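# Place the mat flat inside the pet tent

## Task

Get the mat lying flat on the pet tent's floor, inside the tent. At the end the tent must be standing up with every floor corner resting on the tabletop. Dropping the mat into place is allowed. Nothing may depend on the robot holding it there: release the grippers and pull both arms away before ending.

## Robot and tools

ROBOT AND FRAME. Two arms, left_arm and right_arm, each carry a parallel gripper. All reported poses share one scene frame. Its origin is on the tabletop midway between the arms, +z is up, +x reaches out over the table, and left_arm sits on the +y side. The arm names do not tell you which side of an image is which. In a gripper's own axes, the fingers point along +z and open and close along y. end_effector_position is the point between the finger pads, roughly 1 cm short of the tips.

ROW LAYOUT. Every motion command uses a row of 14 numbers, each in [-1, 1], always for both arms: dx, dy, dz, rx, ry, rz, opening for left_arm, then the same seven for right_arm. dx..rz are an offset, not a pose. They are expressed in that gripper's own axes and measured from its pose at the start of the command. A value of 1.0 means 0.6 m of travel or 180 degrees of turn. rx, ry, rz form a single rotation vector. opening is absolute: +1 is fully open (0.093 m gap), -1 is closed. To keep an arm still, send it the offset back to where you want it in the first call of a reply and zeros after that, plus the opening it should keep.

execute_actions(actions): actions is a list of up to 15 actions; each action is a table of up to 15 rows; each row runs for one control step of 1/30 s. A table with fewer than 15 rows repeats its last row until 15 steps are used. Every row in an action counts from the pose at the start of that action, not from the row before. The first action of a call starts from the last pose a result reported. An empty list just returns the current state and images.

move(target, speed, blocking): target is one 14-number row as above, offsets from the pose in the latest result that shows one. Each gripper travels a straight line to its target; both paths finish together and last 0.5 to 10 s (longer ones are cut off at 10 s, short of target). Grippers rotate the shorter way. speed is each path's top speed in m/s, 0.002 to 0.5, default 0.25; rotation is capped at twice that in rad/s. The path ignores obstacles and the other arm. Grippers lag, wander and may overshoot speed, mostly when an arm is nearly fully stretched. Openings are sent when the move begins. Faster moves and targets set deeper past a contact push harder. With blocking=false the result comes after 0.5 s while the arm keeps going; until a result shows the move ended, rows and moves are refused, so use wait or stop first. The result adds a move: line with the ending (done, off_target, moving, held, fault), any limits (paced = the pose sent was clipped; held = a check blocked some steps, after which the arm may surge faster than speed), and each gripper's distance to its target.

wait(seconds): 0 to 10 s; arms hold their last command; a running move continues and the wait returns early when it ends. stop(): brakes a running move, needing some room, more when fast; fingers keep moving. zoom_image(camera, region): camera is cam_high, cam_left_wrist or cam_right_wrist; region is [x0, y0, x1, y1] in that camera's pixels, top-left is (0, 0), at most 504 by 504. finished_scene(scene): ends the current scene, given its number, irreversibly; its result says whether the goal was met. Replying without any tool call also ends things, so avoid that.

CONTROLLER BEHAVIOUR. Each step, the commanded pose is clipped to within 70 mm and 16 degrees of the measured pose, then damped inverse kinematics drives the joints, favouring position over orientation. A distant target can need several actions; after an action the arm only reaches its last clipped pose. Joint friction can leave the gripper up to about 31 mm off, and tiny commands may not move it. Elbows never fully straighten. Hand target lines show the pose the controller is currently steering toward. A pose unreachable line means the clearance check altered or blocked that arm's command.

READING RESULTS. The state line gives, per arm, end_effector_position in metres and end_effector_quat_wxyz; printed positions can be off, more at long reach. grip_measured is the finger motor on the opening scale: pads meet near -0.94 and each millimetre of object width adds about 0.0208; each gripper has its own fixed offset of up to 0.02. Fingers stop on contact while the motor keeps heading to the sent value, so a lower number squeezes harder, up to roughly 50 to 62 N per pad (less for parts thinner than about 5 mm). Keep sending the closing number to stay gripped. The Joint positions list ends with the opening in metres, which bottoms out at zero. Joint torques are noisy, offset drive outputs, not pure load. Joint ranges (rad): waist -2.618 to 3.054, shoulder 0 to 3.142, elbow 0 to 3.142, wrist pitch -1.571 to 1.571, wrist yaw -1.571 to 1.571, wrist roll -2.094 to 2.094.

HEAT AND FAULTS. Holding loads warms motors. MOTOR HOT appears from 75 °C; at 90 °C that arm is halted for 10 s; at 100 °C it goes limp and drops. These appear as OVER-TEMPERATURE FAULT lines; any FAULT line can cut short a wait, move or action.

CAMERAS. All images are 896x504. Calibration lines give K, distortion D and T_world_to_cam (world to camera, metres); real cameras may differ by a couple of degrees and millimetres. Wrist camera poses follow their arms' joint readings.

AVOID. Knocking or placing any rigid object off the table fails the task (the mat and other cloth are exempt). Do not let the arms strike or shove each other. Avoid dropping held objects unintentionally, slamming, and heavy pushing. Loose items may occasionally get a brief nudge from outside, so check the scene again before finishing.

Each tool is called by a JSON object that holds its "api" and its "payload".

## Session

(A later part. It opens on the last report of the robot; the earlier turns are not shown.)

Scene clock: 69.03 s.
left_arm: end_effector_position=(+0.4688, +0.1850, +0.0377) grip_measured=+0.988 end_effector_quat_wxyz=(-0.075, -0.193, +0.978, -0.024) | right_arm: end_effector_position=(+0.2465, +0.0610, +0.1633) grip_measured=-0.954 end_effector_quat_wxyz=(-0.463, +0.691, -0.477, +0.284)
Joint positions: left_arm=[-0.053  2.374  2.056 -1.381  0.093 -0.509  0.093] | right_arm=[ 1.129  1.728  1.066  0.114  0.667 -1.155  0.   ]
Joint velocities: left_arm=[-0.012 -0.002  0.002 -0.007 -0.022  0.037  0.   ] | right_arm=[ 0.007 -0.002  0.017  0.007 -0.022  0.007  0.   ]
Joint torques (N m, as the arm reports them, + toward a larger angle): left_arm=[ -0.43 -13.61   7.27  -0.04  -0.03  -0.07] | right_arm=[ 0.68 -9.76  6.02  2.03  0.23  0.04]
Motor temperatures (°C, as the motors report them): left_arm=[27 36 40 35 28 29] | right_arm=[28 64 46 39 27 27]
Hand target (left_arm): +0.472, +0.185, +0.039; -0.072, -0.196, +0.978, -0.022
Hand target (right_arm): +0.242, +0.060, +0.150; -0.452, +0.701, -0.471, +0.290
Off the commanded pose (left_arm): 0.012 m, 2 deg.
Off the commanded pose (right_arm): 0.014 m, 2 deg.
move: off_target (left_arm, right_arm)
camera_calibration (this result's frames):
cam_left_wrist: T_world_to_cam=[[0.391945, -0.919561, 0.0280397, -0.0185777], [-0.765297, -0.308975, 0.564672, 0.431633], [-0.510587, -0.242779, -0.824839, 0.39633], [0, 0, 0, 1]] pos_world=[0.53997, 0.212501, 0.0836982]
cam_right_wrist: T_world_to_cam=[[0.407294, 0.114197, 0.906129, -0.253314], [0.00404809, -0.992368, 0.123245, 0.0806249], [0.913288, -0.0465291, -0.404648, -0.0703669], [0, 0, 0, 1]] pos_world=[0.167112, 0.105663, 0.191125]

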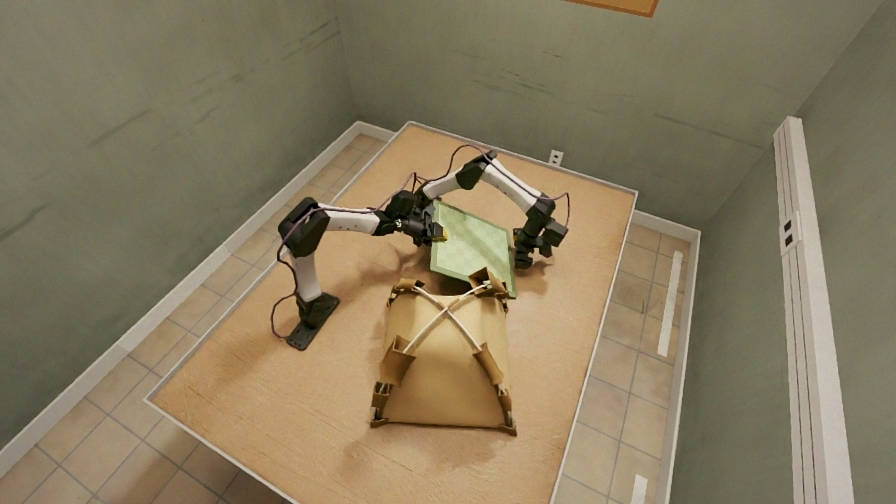

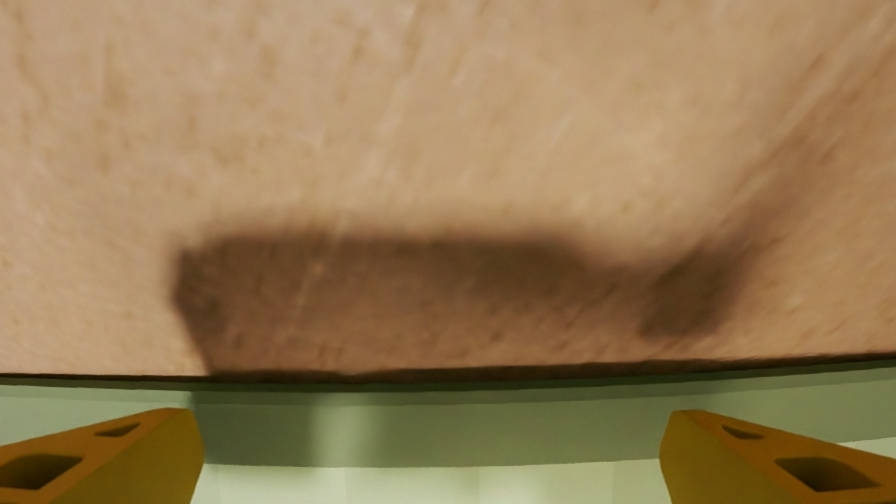

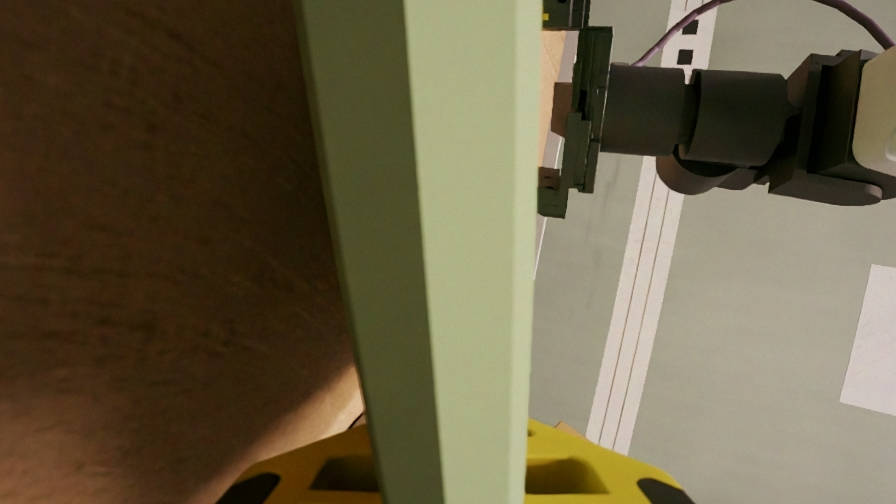

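{"api": "execute_actions", "payload": {"actions": [[[-0.006,0,0.02,0,0,0,1, 0,0,0,0,0,0,-0.97],[-0.009,0,0.03,0,0,0,1, 0,0,0,0,0,0,-0.97],[-0.012,0,0.04,0,0,0,1, 0,0,0,0,0,0,-0.97],[-0.014,0,0.047,0,0,0,1, 0,0,0,0,0,0,-0.97],[-0.016,0,0.054,0,0,0,1, 0,0,0,0,0,0,-0.97],[-0.018,0,0.06,0,0,0,1, 0,0,0,0,0,0,-0.97],[-0.019,0,0.066,0,0,0,1, 0,0,0,0,0,0,-0.97]]]}}

{"api": "move", "payload": {"target": [0.108,0,0.045,0,0,0,1, 0.008,0.158,0.056,0.128,0,-0.017,-0.97], "speed": 0.08}}

Scene clock: 70.97 s.
left_arm: end_effector_position=(+0.4732, +0.1856, +0.0129) grip_measured=+0.988 end_effector_quat_wxyz=(-0.071, -0.195, +0.978, -0.027) | right_arm: end_effector_position=(+0.2465, +0.0610, +0.1634) grip_measured=-0.954 end_effector_quat_wxyz=(-0.463, +0.691, -0.477, +0.284)
Joint positions: left_arm=[-0.049  2.397  2.    -1.292  0.096 -0.508  0.093] | right_arm=[ 1.129  1.728  1.066  0.114  0.667 -1.155  0.   ]
Joint velocities: left_arm=[ 0.002  0.002 -0.007  0.022 -0.051 -0.022  0.   ] | right_arm=[-0.002  0.012  0.002 -0.022  0.037 -0.022  0.   ]
Joint torques (N m, as the arm reports them, + toward a larger angle): left_arm=[ -0.1  -12.65   3.88   0.43   0.02   0.06] | right_arm=[ -0.19 -11.15   7.91   1.92   0.12   0.12]
Motor temperatures (°C, as the motors report them): left_arm=[27 37 40 35 28 29] | right_arm=[28 63 46 39 27 27]
Hand target (left_arm): +0.473, +0.187, -0.003; -0.075, -0.193, +0.978, -0.024
Hand target (right_arm): +0.247, +0.061, +0.163; -0.463, +0.691, -0.477, +0.284
Off the commanded pose (left_arm): 0.016 m, 1 deg.
Off the commanded pose (right_arm): 0.000 m, 0 deg.
camera_calibration (this result's frames):
cam_left_wrist: T_world_to_cam=[[0.394465, -0.91822, 0.0356259, -0.020586], [-0.769512, -0.308893, 0.55896, 0.451205], [-0.502244, -0.247905, -0.828429, 0.375358], [0, 0, 0, 1]] pos_world=[0.543849, 0.213524, 0.0594851]
cam_right_wrist: T_world_to_cam=[[0.407157, 0.113879, 0.906231, -0.253349], [0.00402944, -0.992411, 0.122899, 0.0807178], [0.913349, -0.0463874, -0.404526, -0.0703966], [0, 0, 0, 1]] pos_world=[0.167124, 0.105691, 0.191196]

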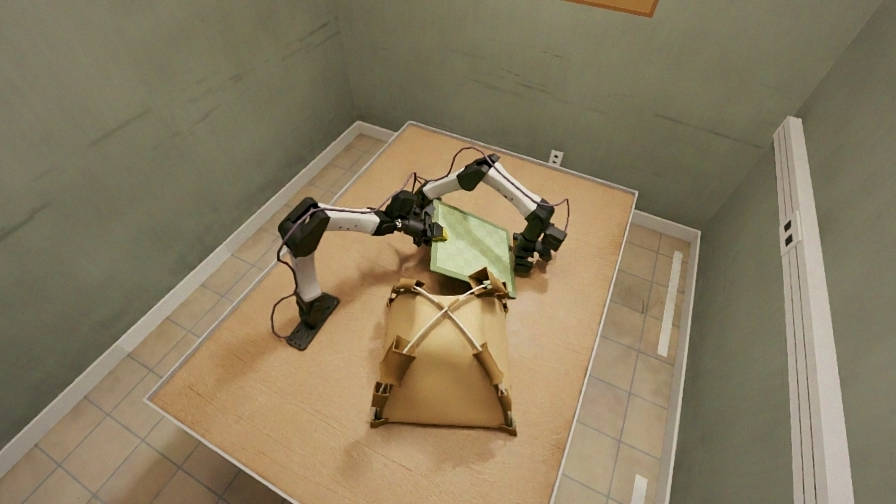

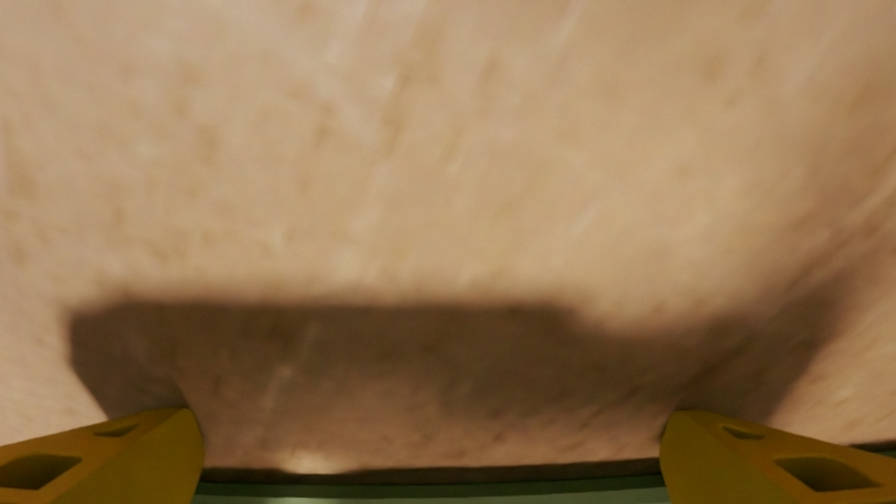

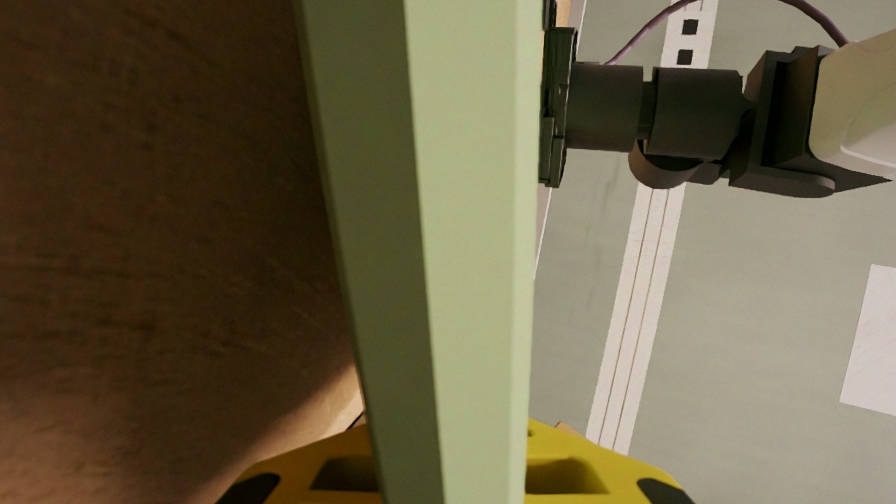

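Scene clock: 74.13 s.
left_arm: end_effector_position=(+0.4551, +0.1742, +0.0135) grip_measured=+0.988 end_effector_quat_wxyz=(+0.011, -0.198, +0.980, -0.024) | right_arm: end_effector_position=(+0.2399, +0.0551, +0.0779) grip_measured=-0.954 end_effector_quat_wxyz=(+0.603, -0.576, +0.403, -0.376)
Joint positions: left_arm=[-0.106  2.173  1.629 -0.99   0.036 -0.578  0.093] | right_arm=[ 1.175  2.267  0.755  1.527  0.805 -1.528  0.   ]
Joint velocities: left_arm=[-0.007  0.012 -0.007 -0.051  0.022 -0.11   0.001] | right_arm=[ 0.012 -0.002  0.002  0.037  0.066  0.037  0.   ]
Joint torques (N m, as the arm reports them, + toward a larger angle): left_arm=[ -2.12 -12.25   2.16  -0.39   0.74  -0.15] | right_arm=[  0.14 -10.2    3.06   1.86  -0.12   0.06]
Motor temperatures (°C, as the motors report them): left_arm=[28 38 40 34 28 29] | right_arm=[28 63 45 39 27 27]
Hand target (left_arm): +0.413, +0.161, -0.001; -0.071, -0.196, +0.978, -0.026
Hand target (right_arm): +0.237, +0.053, +0.061; +0.585, -0.598, +0.394, -0.381
Off the commanded pose (left_arm): 0.050 m, 9 deg.
Off the commanded pose (right_arm): 0.015 m, 4 deg.
move: off_target (left_arm, right_arm)
camera_calibration (this result's frames):
cam_left_wrist: T_world_to_cam=[[0.3967, -0.915855, 0.0619587, -0.0257767], [-0.843775, -0.337234, 0.417512, 0.474102], [-0.361486, -0.217906, -0.906557, 0.295761], [0, 0, 0, 1]] pos_world=[0.517175, 0.200724, 0.0717775]
cam_right_wrist: T_world_to_cam=[[0.0236621, -0.0550868, 0.998201, -0.078376], [-0.0237228, -0.998231, -0.054526, 0.106119], [0.999439, -0.02239, -0.0249271, -0.150753], [0, 0, 0, 1]] pos_world=[0.15504, 0.0982389, 0.0802635]

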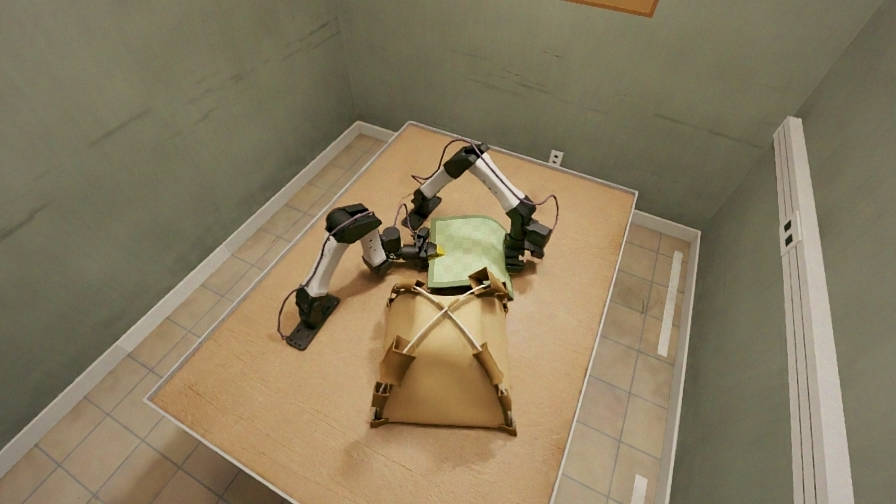

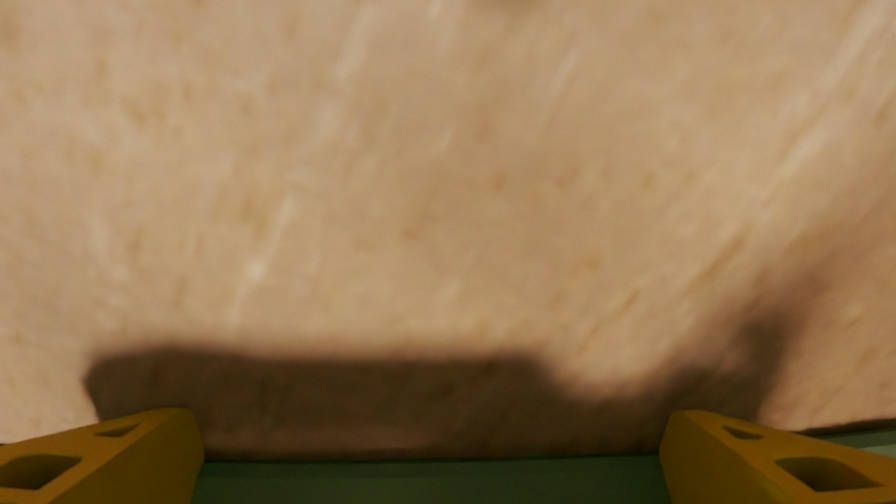

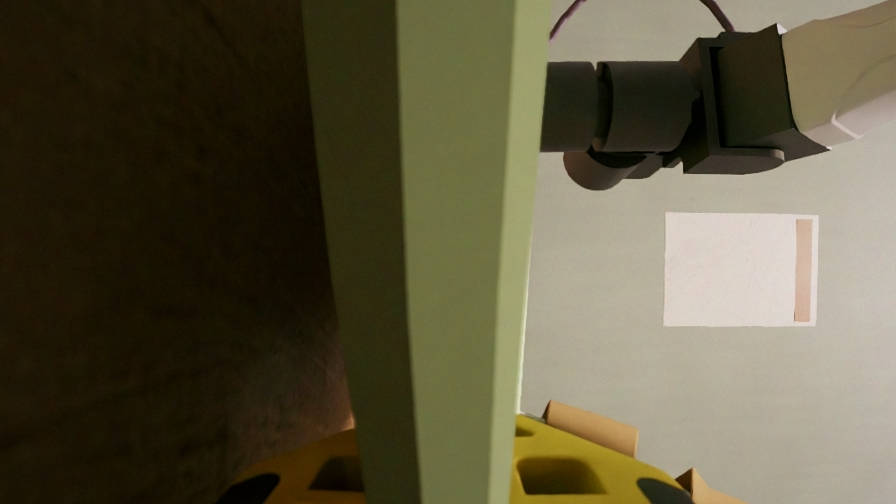

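{"api": "execute_actions", "payload": {"actions": [[[0.075,0,0.015,0,0.055,0,1, 0,0.02,0,0,0,-0.02,-0.97],[0.08,0,0.01,0,0.06,0,1, 0,0.02,0,0,0,-0.025,-0.97],[0.085,0,0.005,0,0.065,0,1, 0,0.02,0,0,0,-0.03,-0.97],[0.09,0,0.0,0,0.07,0,1, 0,0.02,0,0,0,-0.03,-0.97],[0.095,0,0,0,0.075,0,1, 0,0.02,0,0,0,-0.03,-0.97],[0.1,0,0,0,0.08,0,1, 0,0.02,0,0,0,-0.03,-0.97],[0.105,0,0,0,0.085,0,1, 0,0.02,0,0,0,-0.03,-0.97],[0.11,0,0,0,0.09,0,1, 0,0.02,0,0,0,-0.03,-0.97],[0.115,0,0,0,0.095,0,1, 0,0.02,0,0,0,-0.03,-0.97],[0.12,0,0,0,0.10,0,1, 0,0.02,0,0,0,-0.03,-0.97]]]}}

Scene clock: 76.07 s.
left_arm: end_effector_position=(+0.4184, +0.1598, +0.0147) grip_measured=+0.988 end_effector_quat_wxyz=(-0.074, -0.199, +0.976, -0.045) | right_arm: end_effector_position=(+0.2396, +0.0536, +0.0791) grip_measured=-0.954 end_effector_quat_wxyz=(+0.601, -0.578, +0.384, -0.397)
Joint positions: left_arm=[-0.114  2.176  1.629 -1.127  0.139 -0.58   0.093] | right_arm=[ 1.175  2.292  0.755  1.591  0.807 -1.607  0.   ]
Joint velocities: left_arm=[ 0.022  0.002 -0.002 -0.125  0.154  0.007 -0.   ] | right_arm=[-0.002  0.002 -0.002  0.051 -0.022  0.007  0.   ]
Joint torques (N m, as the arm reports them, + toward a larger angle): left_arm=[ -1.48 -11.21   5.46  -0.62   0.63   0.01] | right_arm=[-0.12 -9.96  4.55  1.81 -0.1   0.04]
Motor temperatures (°C, as the motors report them): left_arm=[28 38 40 34 28 29] | right_arm=[28 63 45 40 27 27]
Hand target (left_arm): +0.390, +0.147, +0.014; -0.140, -0.197, +0.969, -0.054
Hand target (right_arm): +0.240, +0.055, +0.066; +0.585, -0.595, +0.376, -0.404
Off the commanded pose (left_arm): 0.033 m, 8 deg.
Off the commanded pose (right_arm): 0.013 m, 3 deg.
camera_calibration (this result's frames):
cam_left_wrist: T_world_to_cam=[[0.40492, -0.911791, 0.0683905, -0.0285565], [-0.766576, -0.297756, 0.568949, 0.396935], [-0.498399, -0.282805, -0.819524, 0.346778], [0, 0, 0, 1]] pos_world=[0.488678, 0.190223, 0.0603094]
cam_right_wrist: T_world_to_cam=[[-0.0209075, -0.0184992, 0.99961, -0.0710521], [-0.0254905, -0.999494, -0.0190302, 0.102411], [0.999456, -0.0258785, 0.0204253, -0.153801], [0, 0, 0, 1]] pos_world=[0.154842, 0.0970651, 0.0761147]

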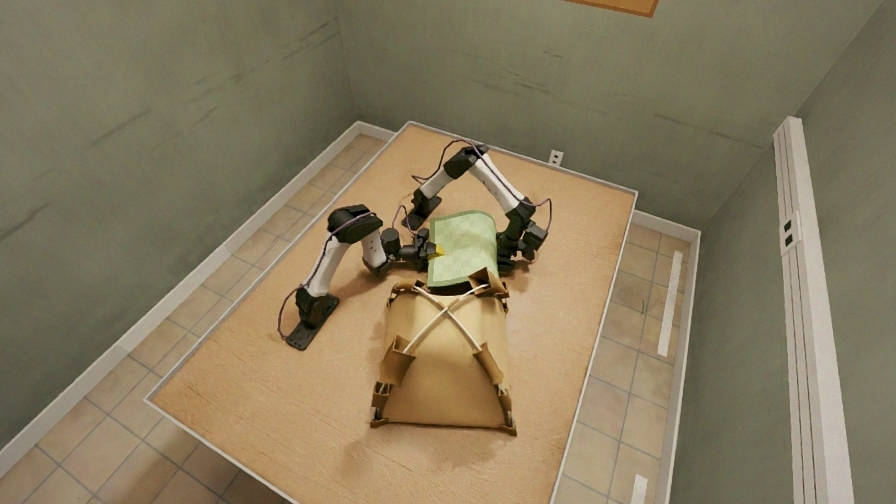

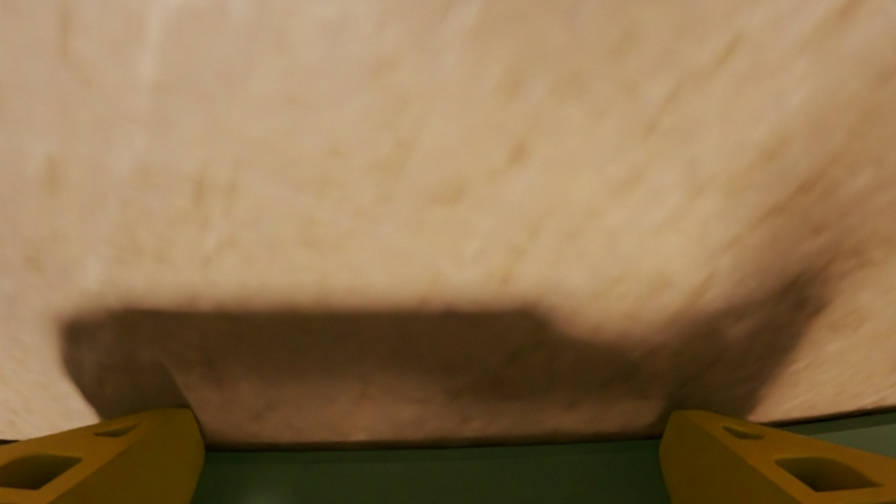

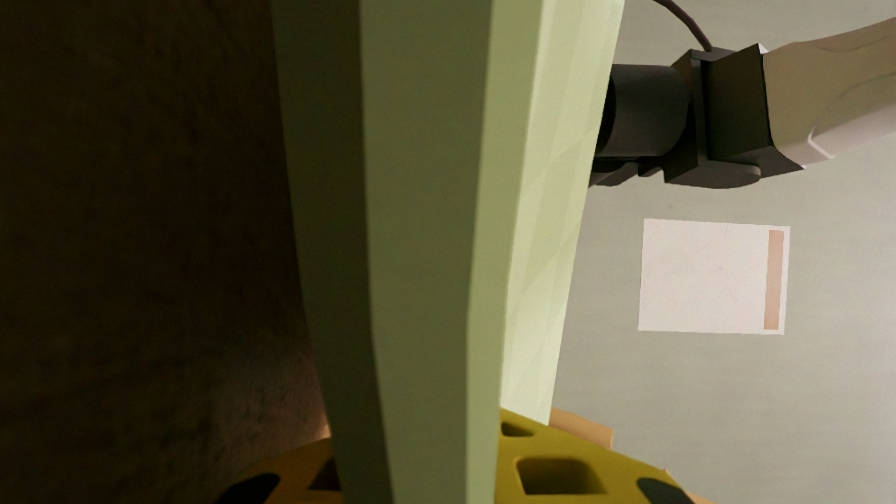

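{"api": "wait", "payload": {"seconds": 0}}

{"api": "zoom_image", "payload": {"camera": "cam_high", "region": [370, 170, 570, 330]}}

Scene clock: 76.40 s.
left_arm: end_effector_position=(+0.4116, +0.1570, +0.0160) grip_measured=+0.988 end_effector_quat_wxyz=(-0.090, -0.200, +0.974, -0.052) | right_arm: end_effector_position=(+0.2396, +0.0536, +0.0791) grip_measured=-0.954 end_effector_quat_wxyz=(+0.600, -0.579, +0.383, -0.398)
Joint positions: left_arm=[-0.114  2.176  1.629 -1.153  0.164 -0.58   0.093] | right_arm=[ 1.175  2.292  0.755  1.591  0.807 -1.611  0.   ]
Joint velocities: left_arm=[-0.007  0.017  0.012 -0.037 -0.007  0.022 -0.001] | right_arm=[-0.007 -0.017 -0.007  0.007 -0.037 -0.007  0.   ]
Joint torques (N m, as the arm reports them, + toward a larger angle): left_arm=[ -1.53 -11.16   5.34  -0.59   0.53   0.02] | right_arm=[-0.12 -9.9   4.52  1.81 -0.09  0.01]
Motor temperatures (°C, as the motors report them): left_arm=[28 38 40 34 28 29] | right_arm=[28 63 45 40 27 27]
Hand target (left_arm): +0.390, +0.147, +0.014; -0.140, -0.197, +0.969, -0.054
Hand target (right_arm): +0.240, +0.055, +0.066; +0.585, -0.595, +0.376, -0.404
Off the commanded pose (left_arm): 0.025 m, 6 deg.
Off the commanded pose (right_arm): 0.013 m, 3 deg.
camera_calibration (this result's frames):
cam_left_wrist: T_world_to_cam=[[0.409638, -0.90928, 0.073526, -0.0309382], [-0.748264, -0.288805, 0.597237, 0.380735], [-0.521821, -0.299668, -0.798688, 0.355648], [0, 0, 0, 1]] pos_world=[0.483148, 0.188403, 0.0589378]
cam_right_wrist: T_world_to_cam=[[-0.022247, -0.0153384, 0.999635, -0.0709026], [-0.0255946, -0.999546, -0.0159066, 0.102192], [0.999425, -0.0259392, 0.0218443, -0.153902], [0, 0, 0, 1]] pos_world=[0.154852, 0.097066, 0.0758641]

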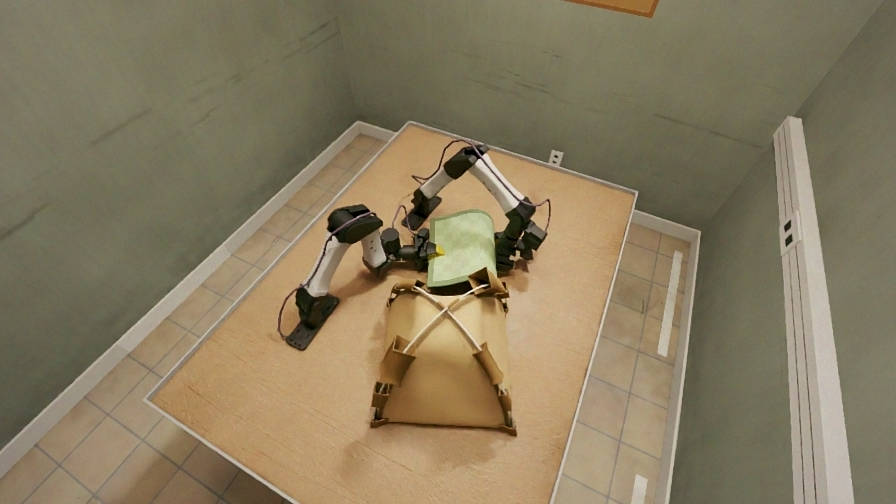

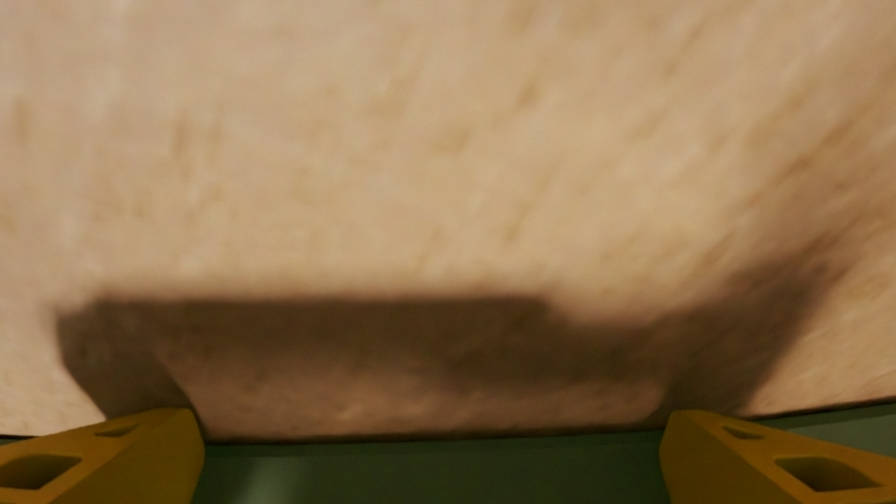

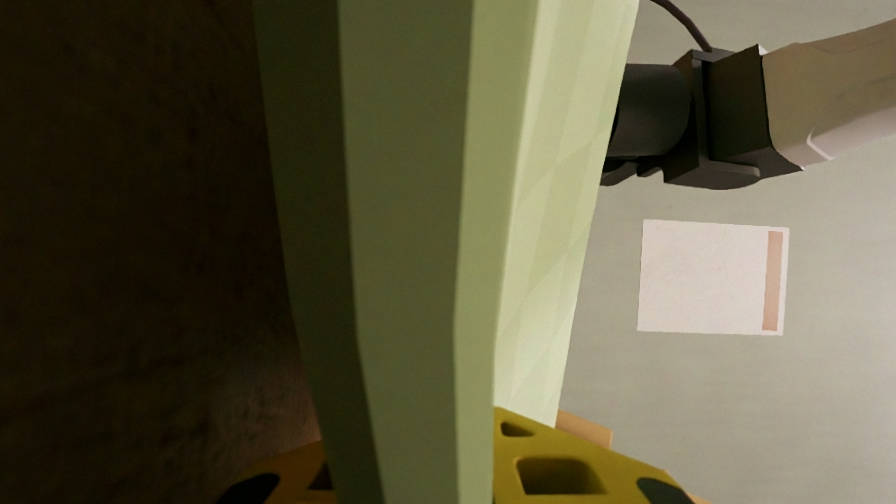

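Region (370, 170, 570, 330) of cam_high's 896x504 image, scaled by 2.520, with more detail than that image has; it fills the top 403 rows of this view, and the rest is white.

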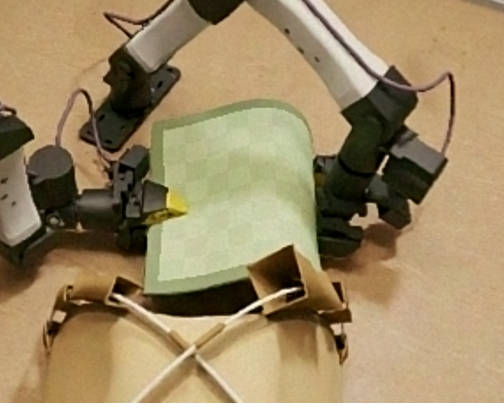

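{"api": "execute_actions", "payload": {"actions": [[[0.04,0,0.005,0,0.035,0,1, 0,0,0,0,0,-0.005,-0.97],[0.041,0,-0.001,0,0.035,0,1, 0,-0.002,0,0,0,-0.008,-0.97],[0.042,0,-0.007,0,0.035,0,1, 0,-0.004,0,0,0,-0.011,-0.97],[0.044,0,-0.013,0,0.035,0,1, 0,-0.006,0,0,0,-0.014,-0.97],[0.045,0,-0.019,0,0.035,0,1, 0,-0.008,0,0,0,-0.017,-0.97],[0.046,0,-0.025,0,0.035,0,1, 0,-0.01,0,0,0,-0.02,-0.97],[0.047,-0.001,-0.031,0,0.035,0,1, 0,-0.012,0,0,0,-0.023,-0.97],[0.049,-0.002,-0.037,0,0.035,0,1, 0,-0.014,0,0,0,-0.026,-0.97],[0.05,-0.002,-0.043,0,0.035,0,1, 0,-0.016,0,0,0,-0.029,-0.97],[0.051,-0.003,-0.049,0,0.035,0,1, 0,-0.018,0,0,0,-0.032,-0.97],[0.052,-0.003,-0.055,0,0.035,0,1, 0,-0.02,0,0,0,-0.035,-0.97],[0.054,-0.004,-0.061,0,0.035,0,1, 0,-0.02,0,0,0,-0.035,-0.97],[0.055,-0.004,-0.067,0,0.035,0,1, 0,-0.02,0,0,0,-0.035,-0.97],[0.056,-0.005,-0.072,0,0.035,0,1, 0,-0.02,0,0,0,-0.035,-0.97]]]}}

{"api": "wait", "payload": {"seconds": 0.4}}

Scene clock: 78.97 s.
left_arm: end_effector_position=(+0.4053, +0.1542, +0.0427) grip_measured=+0.988 end_effector_quat_wxyz=(-0.115, -0.202, +0.971, -0.054) | right_arm: end_effector_position=(+0.2400, +0.0547, +0.1013) grip_measured=-0.954 end_effector_quat_wxyz=(+0.600, -0.576, +0.363, -0.419)
Joint positions: left_arm=[-0.114  2.169  1.716 -1.292  0.187 -0.58   0.093] | right_arm=[ 1.175  2.241  0.755  1.591  0.807 -1.694  0.   ]
Joint velocities: left_arm=[-0.012 -0.105  0.252 -0.256  0.095 -0.081 -0.001] | right_arm=[ 0.007  0.002  0.007 -0.066 -0.037 -0.11   0.   ]
Joint torques (N m, as the arm reports them, + toward a larger angle): left_arm=[ -0.99 -14.39   6.57  -0.57   0.5    0.07] | right_arm=[ -0.05 -12.35   3.55   1.59  -0.1   -0.02]
Motor temperatures (°C, as the motors report them): left_arm=[28 38 40 34 28 29] | right_arm=[28 62 45 40 27 27]
Hand target (left_arm): +0.390, +0.147, +0.064; -0.141, -0.198, +0.968, -0.063
Hand target (right_arm): +0.239, +0.054, +0.091; +0.578, -0.598, +0.350, -0.430
Off the commanded pose (left_arm): 0.028 m, 4 deg.
Off the commanded pose (right_arm): 0.010 m, 4 deg.
camera_calibration (this result's frames):
cam_left_wrist: T_world_to_cam=[[0.416139, -0.906802, 0.0673677, -0.0355636], [-0.718286, -0.282389, 0.635863, 0.344536], [-0.557578, -0.312997, -0.768856, 0.388081], [0, 0, 0, 1]] pos_world=[0.47866, 0.186512, 0.0816967]
cam_right_wrist: T_world_to_cam=[[-0.0727716, 0.0139014, 0.997252, -0.0822611], [-0.0300645, -0.999479, 0.0117386, 0.101938], [0.996895, -0.0291277, 0.0731516, -0.159194], [0, 0, 0, 1]] pos_world=[0.155779, 0.0983916, 0.0924837]

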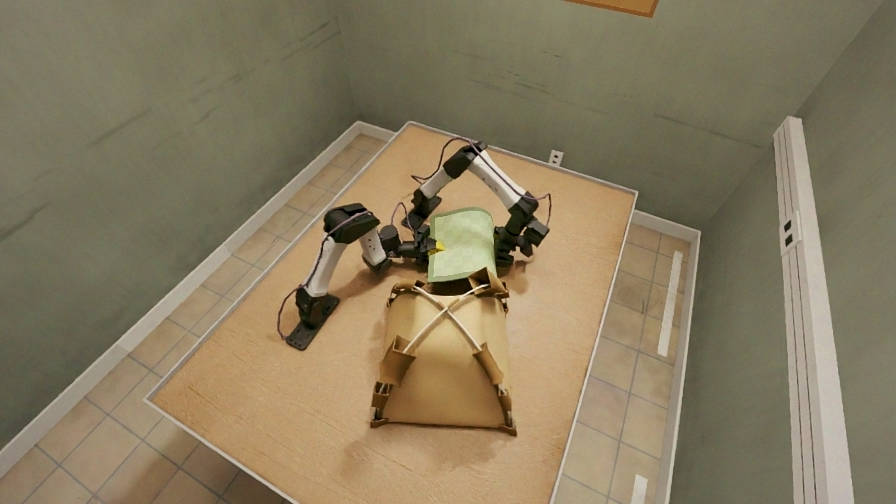

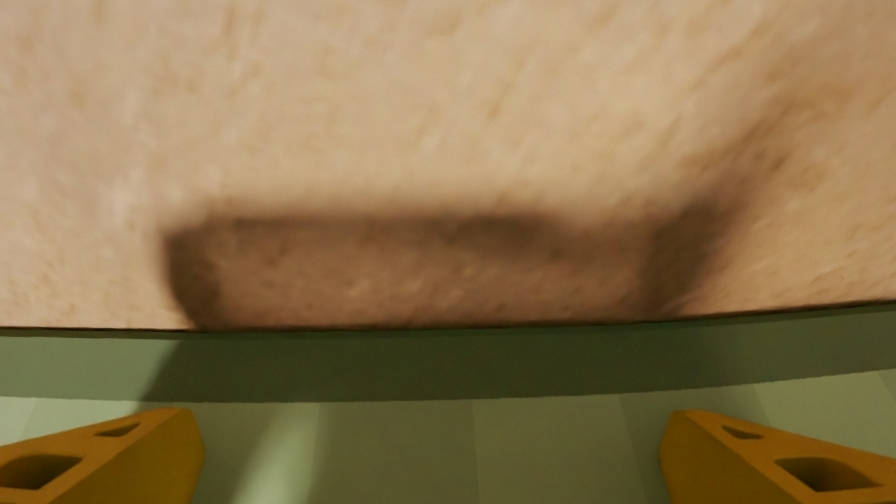

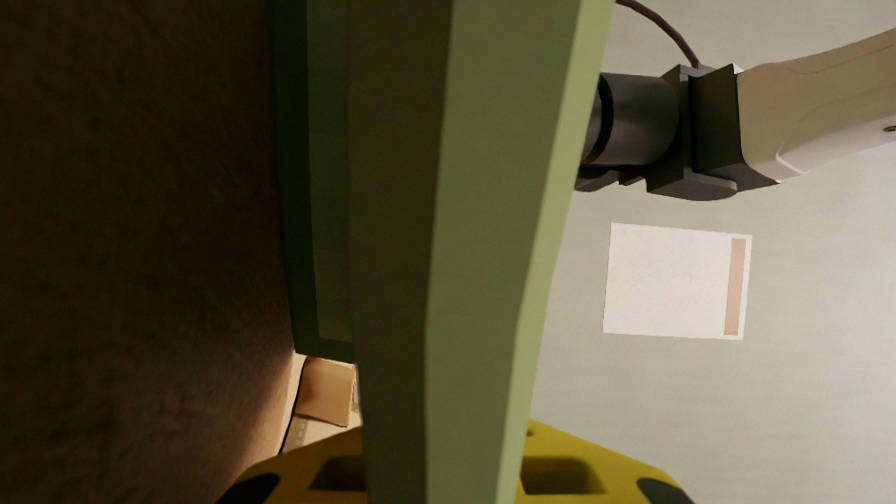

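Scene clock: 79.37 s.
left_arm: end_effector_position=(+0.4032, +0.1543, +0.0509) grip_measured=+0.988 end_effector_quat_wxyz=(-0.117, -0.203, +0.971, -0.054) | right_arm: end_effector_position=(+0.2400, +0.0547, +0.1013) grip_measured=-0.954 end_effector_quat_wxyz=(+0.597, -0.579, +0.359, -0.424)
Joint positions: left_arm=[-0.114  2.158  1.732 -1.322  0.189 -0.58   0.093] | right_arm=[ 1.175  2.241  0.755  1.591  0.807 -1.708  0.   ]
Joint velocities: left_arm=[ 0.002 -0.012  0.012 -0.007 -0.022 -0.037 -0.001] | right_arm=[-0.002 -0.007 -0.002 -0.037 -0.037  0.066  0.   ]
Joint torques (N m, as the arm reports them, + toward a larger angle): left_arm=[ -0.97 -13.87   6.55  -0.68   0.5    0.07] | right_arm=[ -0.11 -12.41   3.48   1.59  -0.09   0.  ]
Motor temperatures (°C, as the motors report them): left_arm=[28 38 40 34 28 29] | right_arm=[28 63 45 40 27 27]
Hand target (left_arm): +0.390, +0.147, +0.064; -0.141, -0.198, +0.968, -0.063
Hand target (right_arm): +0.239, +0.054, +0.091; +0.578, -0.598, +0.350, -0.430
Off the commanded pose (left_arm): 0.021 m, 3 deg.
Off the commanded pose (right_arm): 0.010 m, 3 deg.
wait: 0.40 s; at rest by 0.30 s
camera_calibration (this result's frames):
cam_left_wrist: T_world_to_cam=[[0.41674, -0.906592, 0.0664773, -0.0354382], [-0.715342, -0.281944, 0.63937, 0.336421], [-0.560905, -0.314005, -0.76602, 0.394635], [0, 0, 0, 1]] pos_world=[0.476777, 0.186641, 0.0895566]
cam_right_wrist: T_world_to_cam=[[-0.0780508, 0.0265614, 0.996595, -0.0816206], [-0.0311535, -0.999222, 0.0241915, 0.100924], [0.996463, -0.0291593, 0.0788175, -0.159663], [0, 0, 0, 1]] pos_world=[0.155871, 0.098358, 0.0914854]

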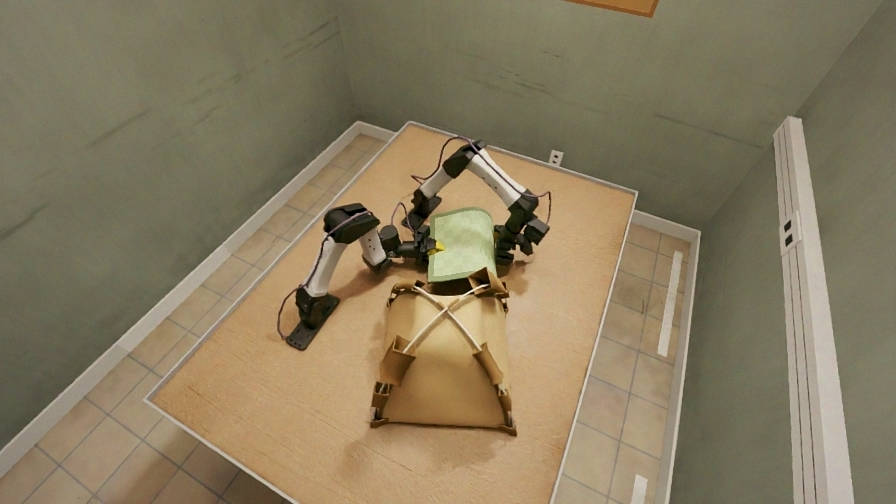

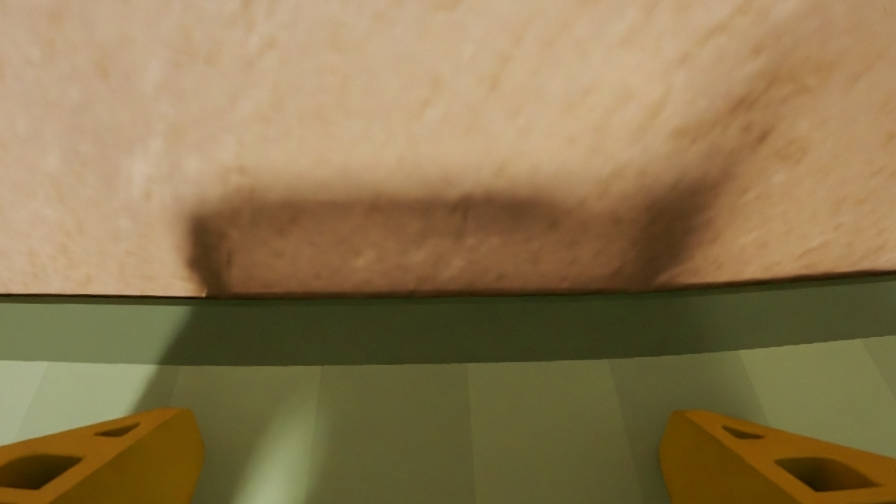

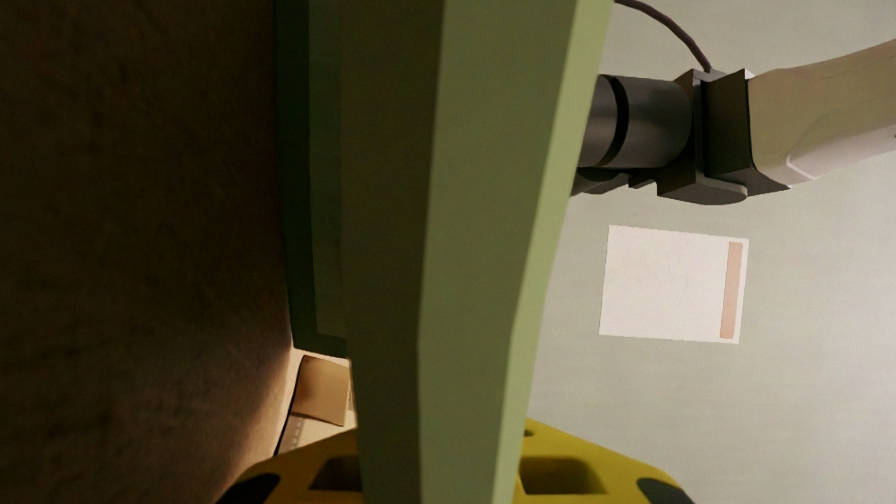

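{"api": "move", "payload": {"target": [0.005,-0.047,0.056,0.135,0.11,-0.021,-0.1, 0.01,-0.166,0.012,0.055,0,0,-0.97], "speed": 0.2}}

Scene clock: 90.00 s.
left_arm: end_effector_position=(+0.4095, +0.1242, +0.0262) grip_measured=-0.099 end_effector_quat_wxyz=(-0.224, -0.239, +0.902, -0.279) | right_arm: end_effector_position=(+0.2359, +0.0562, +0.1930) grip_measured=-0.954 end_effector_quat_wxyz=(+0.641, -0.531, +0.325, -0.448)
Joint positions: left_arm=[ 0.006  2.309  1.717 -1.281  0.679 -0.476  0.04 ] | right_arm=[ 1.175  2.041  0.768  1.591  0.77  -1.857  0.   ]
Joint velocities: left_arm=[-0.012  0.017 -0.002  0.022 -0.081  0.051  0.001] | right_arm=[ 0.007 -0.007 -0.017 -0.022 -0.066 -0.066  0.   ]
Joint torques (N m, as the arm reports them, + toward a larger angle): left_arm=[  0.06 -12.48   3.68  -0.24   0.55   0.09] | right_arm=[ -1.19 -12.57   6.57   1.82  -0.3    0.03]
Motor temperatures (°C, as the motors report them): left_arm=[28 41 40 34 28 29] | right_arm=[28 63 43 39 27 27]
Hand target (left_arm): +0.404, +0.124, +0.021; -0.236, -0.243, +0.897, -0.285
Hand target (right_arm): +0.240, +0.057, +0.202; +0.646, -0.526, +0.322, -0.451
Off the commanded pose (left_arm): 0.007 m, 2 deg.
Off the commanded pose (right_arm): 0.009 m, 1 deg.
move: done
camera_calibration (this result's frames):
cam_left_wrist: T_world_to_cam=[[0.567333, -0.719521, 0.400528, -0.157335], [-0.591006, -0.0170623, 0.806487, 0.260005], [-0.57345, -0.694261, -0.434921, 0.413409], [0, 0, 0, 1]] pos_world=[0.479995, 0.178244, 0.033127]
cam_right_wrist: T_world_to_cam=[[-0.217336, -0.0357828, 0.975441, -0.13297], [-0.0162531, -0.999057, -0.0402704, 0.108964], [0.975962, -0.0246061, 0.216549, -0.184779], [0, 0, 0, 1]] pos_world=[0.153209, 0.0995561, 0.174106]

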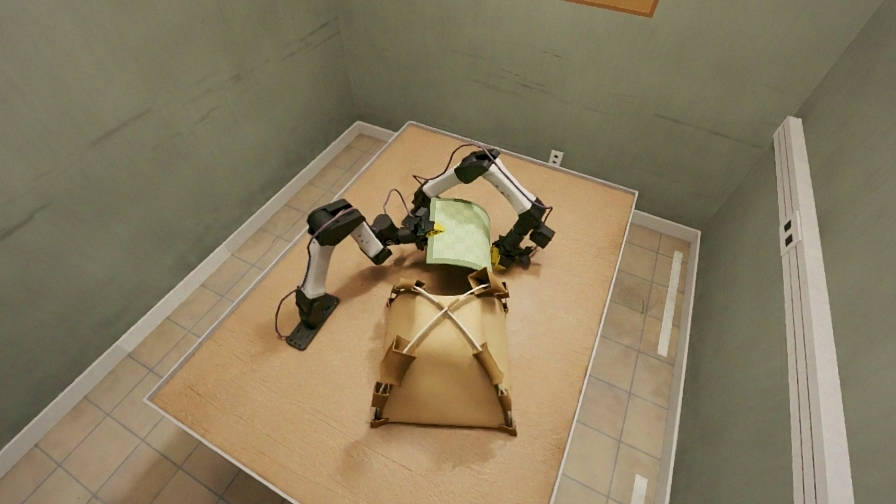

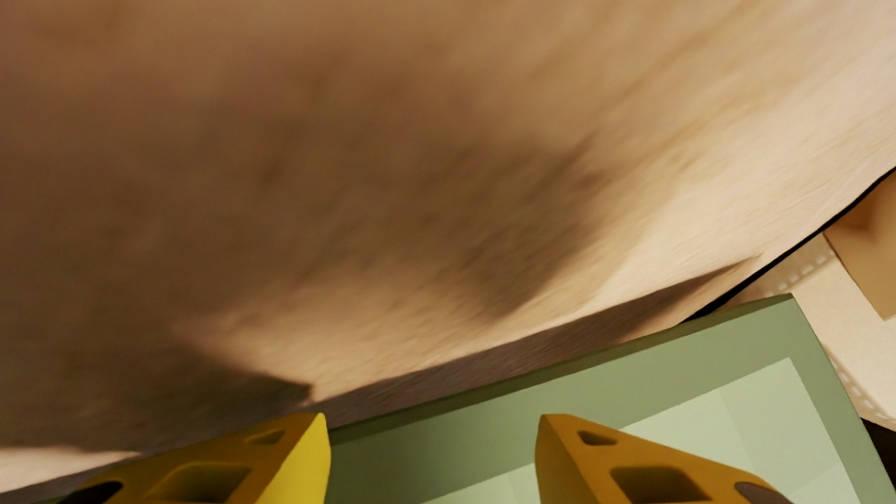

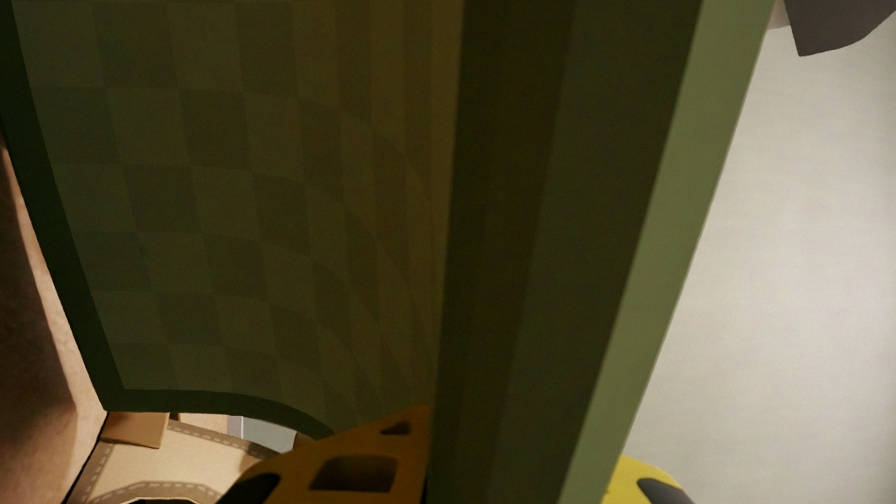

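{"api": "execute_actions", "payload": {"actions": []}}

Scene clock: 91.10 s.
left_arm: end_effector_position=(+0.4095, +0.1239, +0.0264) grip_measured=-0.099 end_effector_quat_wxyz=(-0.224, -0.238, +0.902, -0.281) | right_arm: end_effector_position=(+0.2359, +0.0563, +0.1930) grip_measured=-0.954 end_effector_quat_wxyz=(+0.641, -0.531, +0.325, -0.448)
Joint positions: left_arm=[ 0.006  2.309  1.717 -1.281  0.681 -0.474  0.04 ] | right_arm=[ 1.175  2.041  0.768  1.591  0.77  -1.857  0.   ]
Joint velocities: left_arm=[-0.017  0.017  0.007 -0.037  0.037 -0.007 -0.001] | right_arm=[ 0.002 -0.002  0.002  0.037 -0.022  0.022  0.   ]
Joint torques (N m, as the arm reports them, + toward a larger angle): left_arm=[  0.1  -12.51   3.71  -0.23   0.56   0.1 ] | right_arm=[ -1.21 -12.57   6.61   1.82  -0.33   0.02]
Motor temperatures (°C, as the motors report them): left_arm=[28 41 40 34 28 29] | right_arm=[28 63 43 39 27 27]
Hand target (left_arm): +0.404, +0.124, +0.021; -0.236, -0.243, +0.897, -0.285
Hand target (right_arm): +0.240, +0.057, +0.202; +0.646, -0.526, +0.321, -0.451
Off the commanded pose (left_arm): 0.007 m, 2 deg.
Off the commanded pose (right_arm): 0.009 m, 1 deg.
camera_calibration (this result's frames):
cam_left_wrist: T_world_to_cam=[[0.566598, -0.718946, 0.402596, -0.157444], [-0.591673, -0.0149281, 0.80604, 0.259891], [-0.573489, -0.694906, -0.433839, 0.413409], [0, 0, 0, 1]] pos_world=[0.480063, 0.177967, 0.0332567]
cam_right_wrist: T_world_to_cam=[[-0.217728, -0.0351187, 0.975377, -0.13292], [-0.0160456, -0.999089, -0.0395542, 0.108834], [0.975878, -0.0242626, 0.216966, -0.184833], [0, 0, 0, 1]] pos_world=[0.15318, 0.0995827, 0.174055]

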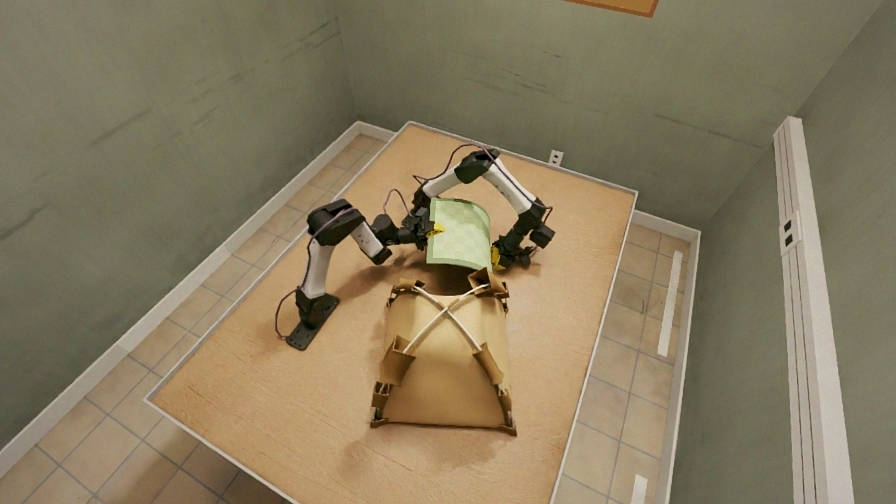

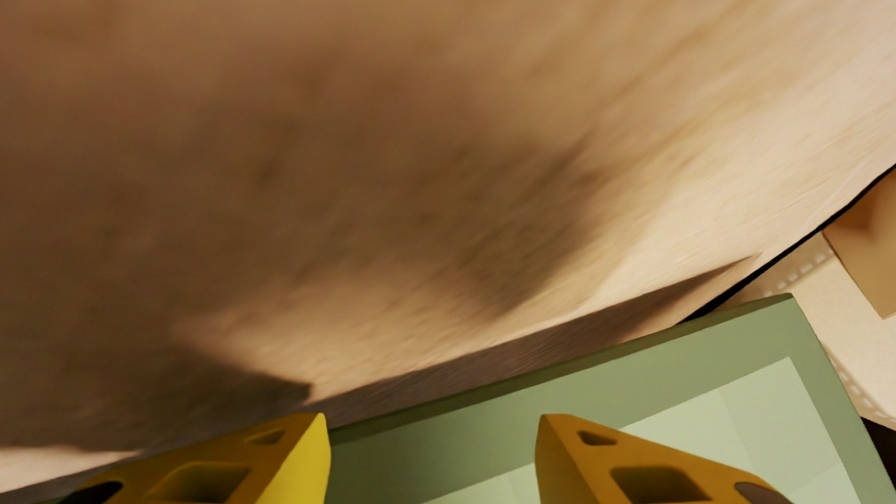

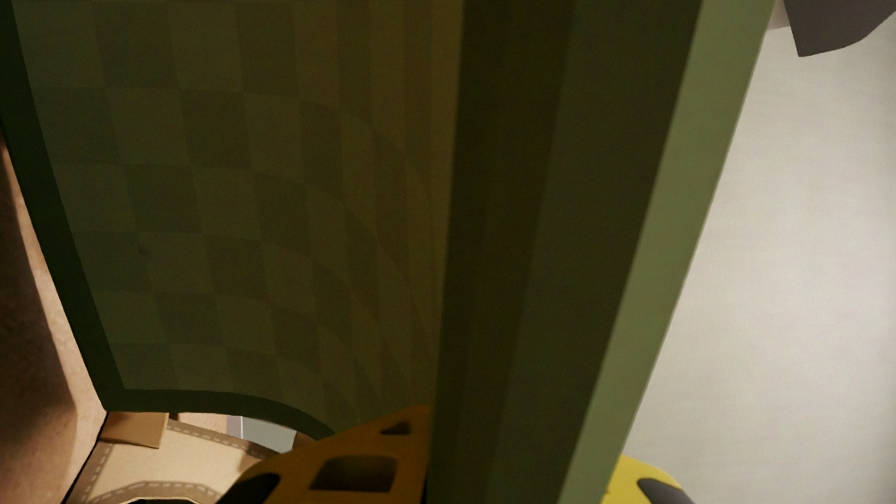

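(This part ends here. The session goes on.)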